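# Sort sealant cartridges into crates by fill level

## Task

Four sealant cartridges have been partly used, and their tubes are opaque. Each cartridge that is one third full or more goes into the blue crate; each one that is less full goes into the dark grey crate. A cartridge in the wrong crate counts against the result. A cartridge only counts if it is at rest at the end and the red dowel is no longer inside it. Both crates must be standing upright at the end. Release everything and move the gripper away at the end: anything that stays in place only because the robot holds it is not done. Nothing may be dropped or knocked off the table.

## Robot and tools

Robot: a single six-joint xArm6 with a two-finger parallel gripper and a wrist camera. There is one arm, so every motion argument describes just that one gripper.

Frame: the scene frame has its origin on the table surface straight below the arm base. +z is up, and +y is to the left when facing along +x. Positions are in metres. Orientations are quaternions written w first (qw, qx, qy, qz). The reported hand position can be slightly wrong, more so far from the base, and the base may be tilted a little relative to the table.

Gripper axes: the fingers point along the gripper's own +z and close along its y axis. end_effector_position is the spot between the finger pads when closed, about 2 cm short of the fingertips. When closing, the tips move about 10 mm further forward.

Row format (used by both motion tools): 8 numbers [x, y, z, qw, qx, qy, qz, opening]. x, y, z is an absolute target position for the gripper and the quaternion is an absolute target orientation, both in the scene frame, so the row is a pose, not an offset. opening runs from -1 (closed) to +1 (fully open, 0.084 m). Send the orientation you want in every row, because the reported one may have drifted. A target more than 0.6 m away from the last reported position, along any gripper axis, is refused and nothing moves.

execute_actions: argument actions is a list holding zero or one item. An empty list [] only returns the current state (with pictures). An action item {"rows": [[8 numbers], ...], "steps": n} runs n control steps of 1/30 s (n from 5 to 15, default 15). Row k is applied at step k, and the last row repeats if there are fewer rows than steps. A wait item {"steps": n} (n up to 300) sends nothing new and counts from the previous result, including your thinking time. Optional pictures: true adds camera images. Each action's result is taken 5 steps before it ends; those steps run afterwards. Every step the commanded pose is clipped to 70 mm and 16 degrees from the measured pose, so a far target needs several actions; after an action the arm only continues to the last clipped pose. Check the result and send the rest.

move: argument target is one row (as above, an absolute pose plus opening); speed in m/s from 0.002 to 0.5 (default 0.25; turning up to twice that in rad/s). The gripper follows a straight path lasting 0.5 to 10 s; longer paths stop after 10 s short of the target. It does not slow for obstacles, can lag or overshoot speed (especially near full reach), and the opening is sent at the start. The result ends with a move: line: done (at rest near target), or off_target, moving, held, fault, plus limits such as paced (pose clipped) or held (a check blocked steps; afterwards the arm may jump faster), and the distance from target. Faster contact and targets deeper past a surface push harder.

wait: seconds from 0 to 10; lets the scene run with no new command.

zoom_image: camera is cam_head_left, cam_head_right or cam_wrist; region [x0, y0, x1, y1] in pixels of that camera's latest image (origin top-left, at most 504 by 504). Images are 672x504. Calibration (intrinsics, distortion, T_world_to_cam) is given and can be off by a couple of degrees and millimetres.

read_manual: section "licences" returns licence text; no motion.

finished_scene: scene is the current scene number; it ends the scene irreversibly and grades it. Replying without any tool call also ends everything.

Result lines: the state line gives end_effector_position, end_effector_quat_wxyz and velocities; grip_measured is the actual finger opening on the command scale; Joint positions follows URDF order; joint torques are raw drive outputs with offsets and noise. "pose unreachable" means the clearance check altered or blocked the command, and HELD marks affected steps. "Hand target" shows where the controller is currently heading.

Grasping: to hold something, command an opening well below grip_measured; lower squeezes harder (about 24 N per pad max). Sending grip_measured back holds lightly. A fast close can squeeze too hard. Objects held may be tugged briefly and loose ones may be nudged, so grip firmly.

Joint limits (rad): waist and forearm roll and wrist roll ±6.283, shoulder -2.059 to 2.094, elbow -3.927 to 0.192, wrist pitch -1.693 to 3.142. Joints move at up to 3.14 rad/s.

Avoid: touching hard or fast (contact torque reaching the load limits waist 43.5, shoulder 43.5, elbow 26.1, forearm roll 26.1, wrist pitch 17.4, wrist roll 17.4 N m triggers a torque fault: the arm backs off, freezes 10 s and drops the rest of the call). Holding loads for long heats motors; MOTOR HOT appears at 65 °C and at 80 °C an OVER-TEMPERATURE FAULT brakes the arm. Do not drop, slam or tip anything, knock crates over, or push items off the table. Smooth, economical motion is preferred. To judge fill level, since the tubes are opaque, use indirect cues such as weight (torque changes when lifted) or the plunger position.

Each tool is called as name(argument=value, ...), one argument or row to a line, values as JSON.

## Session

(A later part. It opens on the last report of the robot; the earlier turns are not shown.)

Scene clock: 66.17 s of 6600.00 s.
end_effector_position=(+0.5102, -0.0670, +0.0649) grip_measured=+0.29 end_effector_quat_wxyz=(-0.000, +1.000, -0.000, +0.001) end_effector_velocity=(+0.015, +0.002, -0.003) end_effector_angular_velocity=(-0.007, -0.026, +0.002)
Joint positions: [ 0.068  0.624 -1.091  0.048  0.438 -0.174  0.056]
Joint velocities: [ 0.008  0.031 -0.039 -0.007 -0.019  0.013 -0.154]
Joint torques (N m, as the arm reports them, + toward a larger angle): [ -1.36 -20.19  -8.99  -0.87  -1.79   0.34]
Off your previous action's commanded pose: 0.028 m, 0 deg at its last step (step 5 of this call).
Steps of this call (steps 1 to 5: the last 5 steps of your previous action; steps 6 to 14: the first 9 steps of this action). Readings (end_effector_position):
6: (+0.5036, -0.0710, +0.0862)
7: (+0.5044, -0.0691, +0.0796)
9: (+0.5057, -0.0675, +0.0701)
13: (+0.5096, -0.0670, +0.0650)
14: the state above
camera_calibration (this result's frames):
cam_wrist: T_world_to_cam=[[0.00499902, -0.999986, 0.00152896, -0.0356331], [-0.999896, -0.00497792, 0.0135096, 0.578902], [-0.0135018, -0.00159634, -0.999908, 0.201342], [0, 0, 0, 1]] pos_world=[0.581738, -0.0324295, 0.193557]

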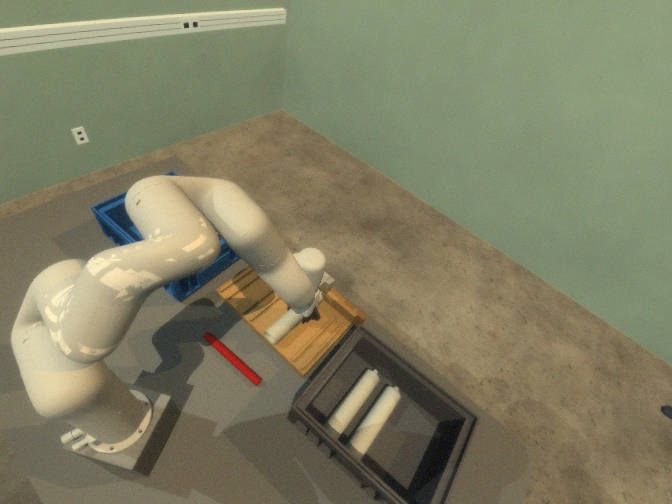

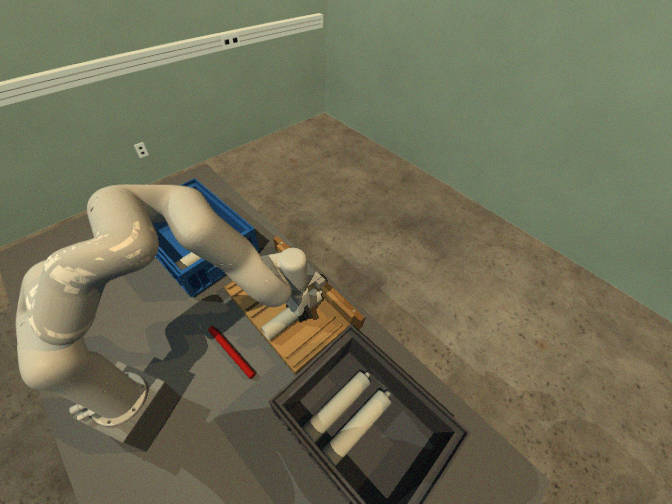

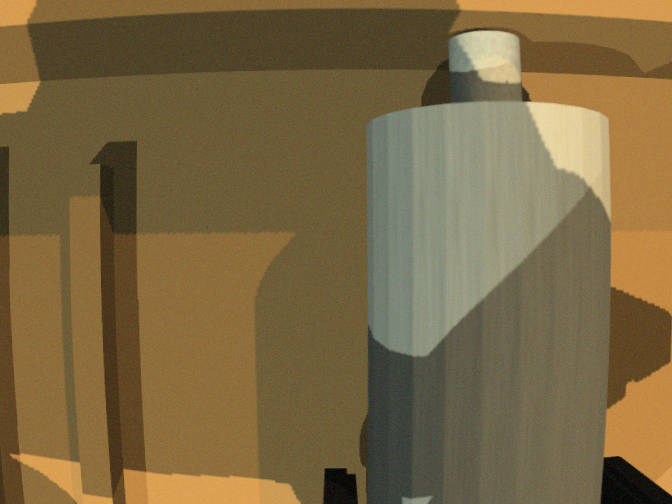

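execute_actions(
  actions=[
    {"rows":[[0.51,-0.0663,0.0645,0,1,0,0,-0.5],[0.51,-0.0663,0.0662,0,1,0,0,-0.5],[0.51,-0.0663,0.0700,0,1,0,0,-0.5],[0.5099,-0.0666,0.0764,0,1,0,0,-0.5],[0.5095,-0.0682,0.0853,0,1,0,0,-0.5],[0.5086,-0.0716,0.0959,0,1,0,0,-0.5],[0.5072,-0.0768,0.1072,0,1,0,0,-0.5],[0.5054,-0.0832,0.1185,0,1,0,0,-0.5],[0.5035,-0.0904,0.1295,0,1,0,0,-0.5],[0.5014,-0.0982,0.1401,0,1,0,0,-0.5],[0.4991,-0.1067,0.1501,0,1,0,0,-0.5],[0.4966,-0.1158,0.1595,0,1,0,0,-0.5],[0.4940,-0.1256,0.1680,0,1,0,0,-0.5],[0.4912,-0.1361,0.1756,0,1,0,0,-0.5],[0.4882,-0.1472,0.1822,0,1,0,0,-0.5]],"steps":15},
  ],
)

execute_actions(
  actions=[
    {"rows":[[0.4850,-0.1588,0.1878,0,1,0,0,-0.5],[0.4818,-0.1708,0.1923,0,1,0,0,-0.5],[0.4784,-0.1832,0.1957,0,1,0,0,-0.5],[0.4750,-0.1958,0.1982,0,1,0,0,-0.5],[0.4716,-0.2085,0.1998,0,1,0,0,-0.5],[0.4682,-0.2213,0.2007,0,1,0,0,-0.5],[0.4647,-0.2341,0.2010,0,1,0,0,-0.5],[0.4612,-0.2469,0.2010,0,1,0,0,-0.5],[0.4578,-0.2597,0.2010,0,1,0,0,-0.5],[0.4545,-0.2725,0.2008,0,1,0,0,-0.5],[0.4515,-0.2854,0.2002,0,1,0,0,-0.5],[0.4489,-0.2984,0.1990,0,1,0,0,-0.5],[0.4467,-0.3113,0.1972,0,1,0,0,-0.5],[0.4450,-0.3241,0.1947,0,1,0,0,-0.5],[0.4438,-0.3368,0.1916,0,1,0,0,-0.5]],"steps":15},
  ],
)

execute_actions(
  actions=[
    {"rows":[[0.4430,-0.3493,0.1880,0,1,0,0,-0.5],[0.4426,-0.3616,0.1840,0,1,0,0,-0.5],[0.4425,-0.3737,0.1797,0,1,0,0,-0.5],[0.4425,-0.3855,0.1752,0,1,0,0,-0.5],[0.4425,-0.3970,0.1705,0,1,0,0,-0.5],[0.4425,-0.4081,0.1656,0,1,0,0,-0.5],[0.4425,-0.4188,0.1605,0,1,0,0,-0.5],[0.4425,-0.4291,0.1552,0,1,0,0,-0.5],[0.4425,-0.4390,0.1497,0,1,0,0,-0.5],[0.4425,-0.4485,0.1440,0,1,0,0,-0.5],[0.4425,-0.4575,0.1381,0,1,0,0,-0.5],[0.4425,-0.4660,0.1320,0,1,0,0,-0.5],[0.4425,-0.4740,0.1257,0,1,0,0,-0.5],[0.4425,-0.4815,0.1191,0,1,0,0,-0.5],[0.4425,-0.4884,0.1122,0,1,0,0,-0.5]],"steps":15},
  ],
)

execute_actions(
  actions=[
    {"rows":[[0.4425,-0.4949,0.1050,0,1,0,0,-0.5],[0.4425,-0.5009,0.0976,0,1,0,0,-0.5],[0.4425,-0.5063,0.0901,0,1,0,0,-0.5],[0.4422,-0.5110,0.0827,0,1,0,0,-0.5],[0.4416,-0.5148,0.0756,0,1,0,0,-0.5],[0.4408,-0.5176,0.0692,0,1,0,0,-0.5],[0.4399,-0.5193,0.0636,0,1,0,0,-0.5],[0.4390,-0.5200,0.0590,0,1,0,0,-0.5],[0.4383,-0.5199,0.0555,0,1,0,0,-0.5],[0.4378,-0.5195,0.0530,0,1,0,0,-0.5],[0.4375,-0.5192,0.0515,0,1,0,0,-0.5],[0.4375,-0.519,0.0508,0,1,0,0,-0.5],[0.4375,-0.519,0.0505,0,1,0,0,-0.5],[0.4375,-0.519,0.0505,0,1,0,0,-0.5],[0.4375,-0.519,0.0505,0,1,0,0,-0.5]],"steps":15},
  ],
  pictures=true,
)

execute_actions(
  actions=[
    {"rows":[[0.4375,-0.519,0.0505,0,1,0,0,-0.5],[0.4375,-0.519,0.0505,0,1,0,0,-0.5],[0.4375,-0.519,0.0505,0,1,0,0,-0.2],[0.4375,-0.519,0.0505,0,1,0,0,0.1],[0.4375,-0.519,0.0505,0,1,0,0,0.25],[0.4375,-0.519,0.0505,0,1,0,0,0.38],[0.4375,-0.519,0.0505,0,1,0,0,0.45],[0.4375,-0.519,0.0505,0,1,0,0,0.45],[0.4375,-0.519,0.0505,0,1,0,0,0.45],[0.4375,-0.519,0.0510,0,1,0,0,0.45],[0.4375,-0.519,0.0529,0,1,0,0,0.45],[0.4375,-0.519,0.0569,0,1,0,0,0.45],[0.4375,-0.519,0.0634,0,1,0,0,0.45],[0.4375,-0.519,0.0724,0,1,0,0,0.45],[0.4375,-0.519,0.0835,0,1,0,0,0.45]],"steps":15},
  ],
)

execute_actions(
  actions=[
    {"rows":[[0.4371,-0.5174,0.0959,0,1,0,0,0.45],[0.4361,-0.5139,0.1084,0,1,0,0,0.45],[0.4347,-0.5087,0.1205,0,1,0,0,0.45],[0.4330,-0.5027,0.1322,0,1,0,0,0.45],[0.4312,-0.4961,0.1436,0,1,0,0,0.45],[0.4293,-0.4890,0.1546,0,1,0,0,0.45],[0.4272,-0.4813,0.1652,0,1,0,0,0.45],[0.4249,-0.4729,0.1752,0,1,0,0,0.45],[0.4224,-0.4638,0.1846,0,1,0,0,0.45],[0.4197,-0.4540,0.1931,0,1,0,0,0.45],[0.4168,-0.4435,0.2007,0,1,0,0,0.45],[0.4137,-0.4324,0.2073,0,1,0,0,0.45],[0.4105,-0.4207,0.2129,0,1,0,0,0.45],[0.4072,-0.4087,0.2177,0,1,0,0,0.45],[0.4040,-0.3967,0.2218,0,1,0,0,0.45]],"steps":15},
  ],
)

execute_actions(
  actions=[
    {"rows":[[0.4007,-0.3848,0.2260,0,1,0,0,0.45],[0.3974,-0.3729,0.2301,0,1,0,0,0.45],[0.3941,-0.3610,0.2342,0,1,0,0,0.45],[0.3909,-0.3490,0.2384,0,1,0,0,0.45],[0.3876,-0.3370,0.2425,0,1,0,0,0.45],[0.3843,-0.3251,0.2466,0,1,0,0,0.45],[0.3811,-0.3132,0.2507,0,1,0,0,0.45],[0.3778,-0.3013,0.2549,0,1,0,0,0.45],[0.3745,-0.2893,0.2590,0,1,0,0,0.45],[0.3712,-0.2773,0.2631,0,1,0,0,0.45],[0.3679,-0.2654,0.2673,0,1,0,0,0.45],[0.3647,-0.2535,0.2714,0,1,0,0,0.45],[0.3615,-0.2420,0.2754,0,1,0,0,0.45],[0.3585,-0.2312,0.2791,0,1,0,0,0.45],[0.3560,-0.2217,0.2824,0,1,0,0,0.45]],"steps":15},
  ],
)

execute_actions(
  actions=[
    {"rows":[[0.3538,-0.2139,0.2851,0,1,0,0,0.45],[0.3522,-0.2079,0.2872,0,1,0,0,0.45],[0.3510,-0.2038,0.2886,0,1,0,0,0.45],[0.3503,-0.2013,0.2895,0,1,0,0,0.45],[0.3501,-0.2002,0.2899,0,1,0,0,0.45],[0.35,-0.2,0.29,0,1,0,0,0.45]],"steps":8},
  ],
)

execute_actions(
  actions=[
    {"steps":10},
  ],
  pictures=true,
)

Scene clock: 70.73 s of 6600.00 s.
end_effector_position=(+0.5049, -0.0764, +0.0969) grip_measured=+0.11 end_effector_quat_wxyz=(-0.000, +1.000, +0.000, -0.004) end_effector_velocity=(+0.019, -0.142, +0.302) end_effector_angular_velocity=(-0.031, -0.127, -0.001)
Joint positions: [ 0.046  0.534 -1.063  0.04   0.509 -0.189  0.049]
Joint velocities: [-0.286 -0.735  0.111 -0.048  0.499 -0.231  0.   ]
Joint torques (N m, as the arm reports them, + toward a larger angle): [ -3.6  -20.88 -10.38  -1.38  -1.68   0.22]
Off your previous action's commanded pose: 0.001 m, 0 deg at its last step (step 5 of this call).
Steps of this call (steps 1 to 5: the last 5 steps of your previous action; steps 6 to 90: nothing new was sent; then 1.23 s passed at rest; steps 91 to 100: the first 10 steps of this action). Readings (end_effector_position):
91: (+0.5103, -0.0662, +0.0635)
92: (+0.5102, -0.0662, +0.0636)
94: (+0.5084, -0.0661, +0.0643)
98: (+0.5036, -0.0693, +0.0788)
100: the state above

Scene clock: 71.23 s of 6600.00 s.
end_effector_position=(+0.4657, -0.2228, +0.1981) grip_measured=+0.11 end_effector_quat_wxyz=(+0.005, +1.000, -0.003, +0.001) end_effector_velocity=(-0.124, -0.372, +0.035) end_effector_angular_velocity=(-0.001, +0.024, -0.008)
Joint positions: [-0.257  0.32  -1.079  0.03   0.733 -0.473  0.049]
Joint velocities: [-0.76   0.115 -0.266  0.007  0.188 -0.754 -0.   ]
Joint torques (N m, as the arm reports them, + toward a larger angle): [ -1.73 -16.26 -11.42  -1.22  -1.61   0.18]
Off your previous action's commanded pose: 0.051 m, 0 deg at its last step (step 5 of this call).
Steps of this call (steps 1 to 5: the last 5 steps of your previous action; steps 6 to 15: the first 10 steps of this action). Readings (end_effector_position):
6: (+0.4980, -0.1208, +0.1561)
7: (+0.4952, -0.1306, +0.1642)
9: (+0.4889, -0.1516, +0.1779)
13: (+0.4738, -0.1982, +0.1944)
15: the state above

Scene clock: 71.73 s of 6600.00 s.
end_effector_position=(+0.4346, -0.4026, +0.1676) grip_measured=+0.11 end_effector_quat_wxyz=(+0.008, +1.000, -0.002, +0.005) end_effector_velocity=(-0.009, -0.310, -0.144) end_effector_angular_velocity=(-0.021, -0.026, +0.004)
Joint positions: [-0.558  0.609 -1.421  0.039  0.783 -0.781  0.049]
Joint velocities: [-0.387  0.892 -1.002  0.016  0.088 -0.399  0.   ]
Joint torques (N m, as the arm reports them, + toward a larger angle): [ -0.93 -22.28 -12.07  -1.26  -1.83   0.26]
Off your previous action's commanded pose: 0.051 m, 1 deg at its last step (step 5 of this call).
Steps of this call (steps 1 to 5: the last 5 steps of your previous action; steps 6 to 15: the first 10 steps of this action). Readings (end_effector_position):
6: (+0.4443, -0.2992, +0.1983)
7: (+0.4420, -0.3118, +0.1967)
9: (+0.4387, -0.3359, +0.1917)
13: (+0.4353, -0.3813, +0.1767)
15: the state above

Scene clock: 72.23 s of 6600.00 s.
end_effector_position=(+0.4341, -0.5088, +0.0718) grip_measured=+0.11 end_effector_quat_wxyz=(+0.008, +1.000, -0.001, +0.006) end_effector_velocity=(-0.009, -0.078, -0.191) end_effector_angular_velocity=(+0.075, +0.057, -0.001)
Joint positions: [-0.671  1.071 -1.936  0.044  0.837 -0.898  0.049]
Joint velocities: [-0.079  0.751 -0.824  0.002  0.169 -0.077 -0.   ]
Joint torques (N m, as the arm reports them, + toward a larger angle): [  0.03 -29.55 -12.5   -1.29  -1.61   0.39]
Off your previous action's commanded pose: 0.049 m, 1 deg at its last step (step 5 of this call).
Steps of this call (steps 1 to 5: the last 5 steps of your previous action; steps 6 to 15: the first 10 steps of this action). Readings (end_effector_position):
6: (+0.4341, -0.4583, +0.1347)
7: (+0.4342, -0.4661, +0.1284)
9: (+0.4347, -0.4802, +0.1149)
13: (+0.4347, -0.5020, +0.0856)
15: the state above
camera_calibration (this result's frames):
cam_wrist: T_world_to_cam=[[0.00463679, -0.999818, 0.0185182, -0.478062], [-0.999986, -0.00459175, 0.00247402, 0.501495], [-0.00238854, -0.0185294, -0.999825, 0.193076], [0, 0, 0, 1]] pos_world=[0.504166, -0.472094, 0.200654]

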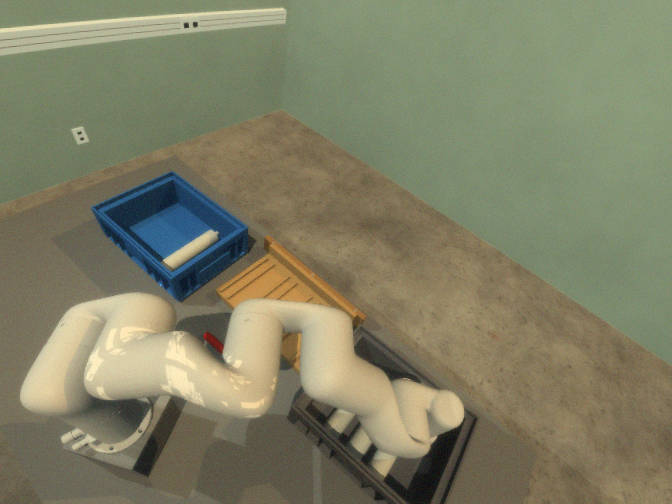

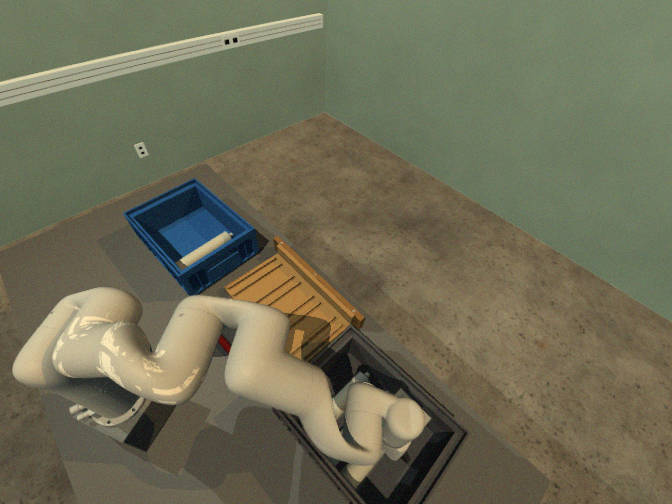

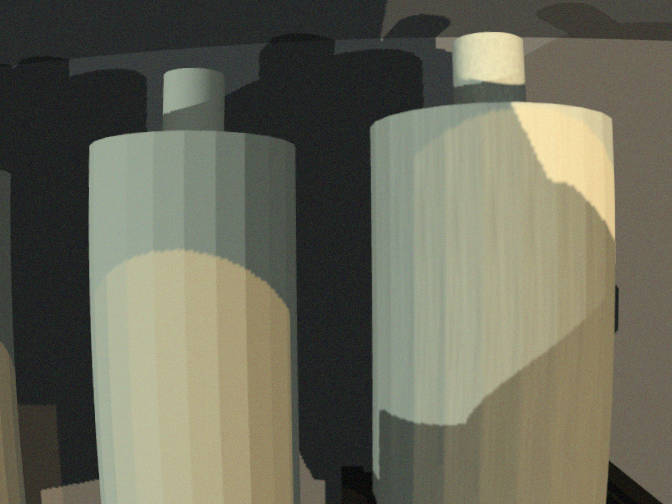

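Scene clock: 72.73 s of 6600.00 s.
end_effector_position=(+0.4380, -0.5194, +0.0518) grip_measured=+0.44 end_effector_quat_wxyz=(+0.001, +1.000, +0.000, +0.001) end_effector_velocity=(-0.003, +0.003, -0.006) end_effector_angular_velocity=(+0.014, +0.011, -0.001)
Joint positions: [-0.676  1.187 -2.095  0.043  0.899 -0.903  0.062]
Joint velocities: [-0.001  0.013 -0.011  0.     0.016 -0.     0.008]
Joint torques (N m, as the arm reports them, + toward a larger angle): [ -1.69 -26.69 -12.21  -1.19  -1.44   0.31]
Off your previous action's commanded pose: 0.005 m, 0 deg at its last step (step 5 of this call).
Steps of this call (steps 1 to 5: the last 5 steps of your previous action; steps 6 to 15: the first 10 steps of this action). Readings (end_effector_position):
6: (+0.4358, -0.5166, +0.0520)
7: (+0.4366, -0.5174, +0.0519)
9: (+0.4377, -0.5187, +0.0522)
13: (+0.4381, -0.5194, +0.0521)
15: the state above

Scene clock: 73.23 s of 6600.00 s.
end_effector_position=(+0.4330, -0.4925, +0.1491) grip_measured=+0.44 end_effector_quat_wxyz=(-0.007, +1.000, +0.000, -0.006) end_effector_velocity=(-0.050, +0.203, +0.278) end_effector_angular_velocity=(+0.121, +0.098, +0.008)
Joint positions: [-0.661  0.897 -1.868  0.042  0.982 -0.885  0.063]
Joint velocities: [ 0.127 -1.117  1.102  0.002  0.166  0.118  0.   ]
Joint torques (N m, as the arm reports them, + toward a larger angle): [ -1.56 -24.59 -11.68  -1.2   -1.44   0.35]
Off your previous action's commanded pose: 0.026 m, 0 deg at its last step (step 5 of this call).
Steps of this call (steps 1 to 5: the last 5 steps of your previous action; steps 6 to 15: the first 10 steps of this action). Readings (end_effector_position):
6: (+0.4365, -0.5179, +0.0627)
7: (+0.4366, -0.5180, +0.0697)
9: (+0.4371, -0.5173, +0.0882)
13: (+0.4357, -0.5046, +0.1299)
15: the state above

Scene clock: 73.73 s of 6600.00 s.
end_effector_position=(+0.3927, -0.3496, +0.2290) grip_measured=+0.44 end_effector_quat_wxyz=(-0.022, +1.000, +0.001, -0.018) end_effector_velocity=(-0.086, +0.316, +0.111) end_effector_angular_velocity=(-0.052, -0.047, +0.004)
Joint positions: [-0.549  0.347 -1.223  0.05   0.921 -0.783  0.063]
Joint velocities: [ 0.322 -1.09   1.257  0.019 -0.25   0.299  0.   ]
Joint torques (N m, as the arm reports them, + toward a larger angle): [ -1.41 -19.03 -12.45  -0.88  -1.19   0.34]
Off your previous action's commanded pose: 0.067 m, 3 deg at its last step (step 5 of this call); position clipped at that step.
Steps of this call (steps 1 to 5: the last 5 steps of your previous action; steps 6 to 15: the first 10 steps of this action). Readings (end_effector_position):
6: (+0.4192, -0.4424, +0.1931)
7: (+0.4163, -0.4326, +0.1979)
9: (+0.4104, -0.4122, +0.2063)
13: (+0.3985, -0.3707, +0.2215)
15: the state above

Scene clock: 74.00 s of 6600.00 s.
end_effector_position=(+0.3695, -0.2642, +0.2582) grip_measured=+0.44 end_effector_quat_wxyz=(-0.013, +1.000, +0.002, -0.010) end_effector_velocity=(-0.086, +0.315, +0.112) end_effector_angular_velocity=(-0.067, -0.066, +0.005)
Joint positions: [-0.447  0.057 -0.922  0.053  0.882 -0.684  0.063]
Joint velocities: [ 0.437 -1.073  0.97  -0.008 -0.008  0.44   0.   ]
Joint torques (N m, as the arm reports them, + toward a larger angle): [ -1.27 -15.03 -12.24  -1.14  -1.53   0.25]
Off your previous action's commanded pose: 0.085 m, 2 deg at its last step (step 5 of this call); position clipped at that step.
Steps of this call (steps 1 to 5: the last 5 steps of your previous action; steps 6 to 8: the first 3 steps of this action). Readings (end_effector_position):
6: (+0.3753, -0.2855, +0.2509)
7: (+0.3724, -0.2748, +0.2545)
8: the state above

Scene clock: 74.33 s of 6600.00 s.
end_effector_position=(+0.3522, -0.2037, +0.2865) grip_measured=+0.44 end_effector_quat_wxyz=(-0.002, +1.000, +0.001, -0.000) end_effector_velocity=(-0.015, +0.022, +0.002) end_effector_angular_velocity=(-0.001, +0.014, -0.015)
Joint positions: [-0.352 -0.17  -0.751  0.042  0.907 -0.579  0.063]
Joint velocities: [ 0.031 -0.079  0.071 -0.012  0.018  0.054 -0.   ]
Joint torques (N m, as the arm reports them, + toward a larger angle): [ -1.45  -9.95 -12.6   -0.94  -1.79   0.21]
Hand target: +0.351, -0.202, +0.287; -0.002, +1.000, +0.000, -0.000
Off the commanded pose: 0.006 m, 0 deg.
Kept back: nothing.
Steps of this call (steps 1 to 5: the last 5 steps of your previous action; steps 6 to 10: nothing new was sent). Readings (end_effector_position):
1: (+0.3666, -0.2537, +0.2620)
2: (+0.3637, -0.2432, +0.2659)
4: (+0.3584, -0.2243, +0.2738)
8: (+0.3533, -0.2060, +0.2854)
10: the state above
camera_calibration (this result's frames):
cam_wrist: T_world_to_cam=[[0.00705772, -0.999971, -0.00273375, -0.171466], [-0.999857, -0.00709895, 0.0153759, 0.41625], [-0.0153949, 0.00262484, -0.999878, 0.42211], [0, 0, 0, 1]] pos_world=[0.423899, -0.169614, 0.41519]

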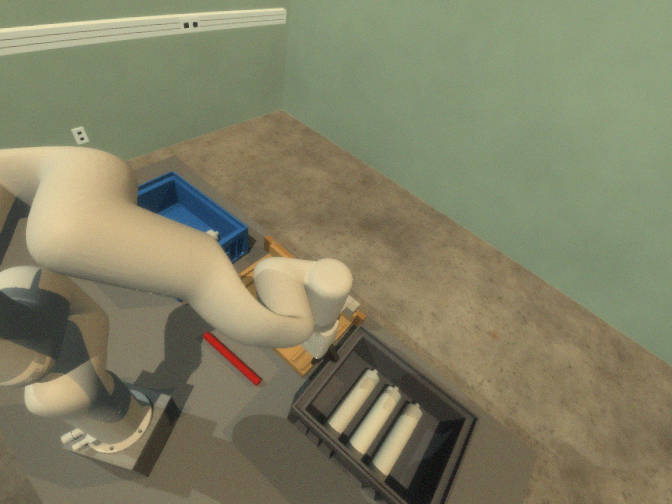

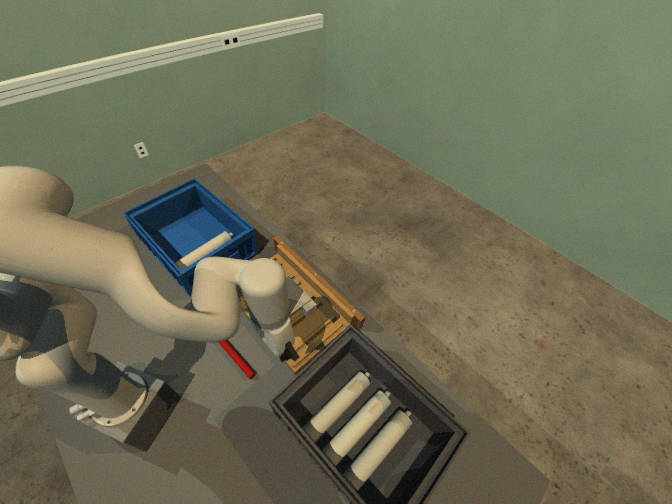

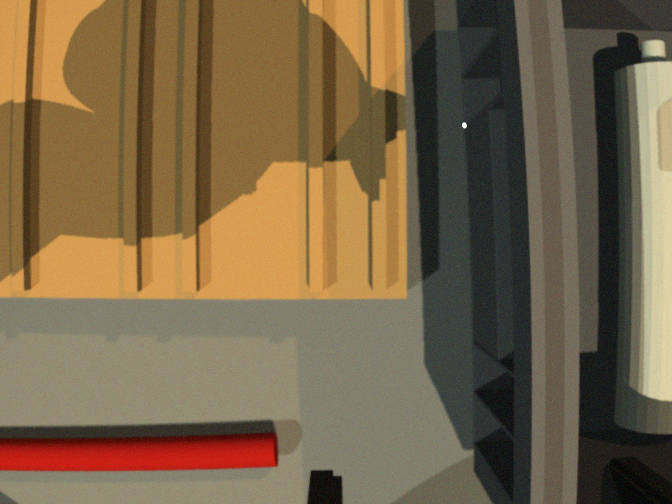

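All four cartridges are placed (three in the grey crate, one in the blue), both crates are upright, and the gripper is clear.

finished_scene(
  scene=2,
)

The scene is finished: the task was done.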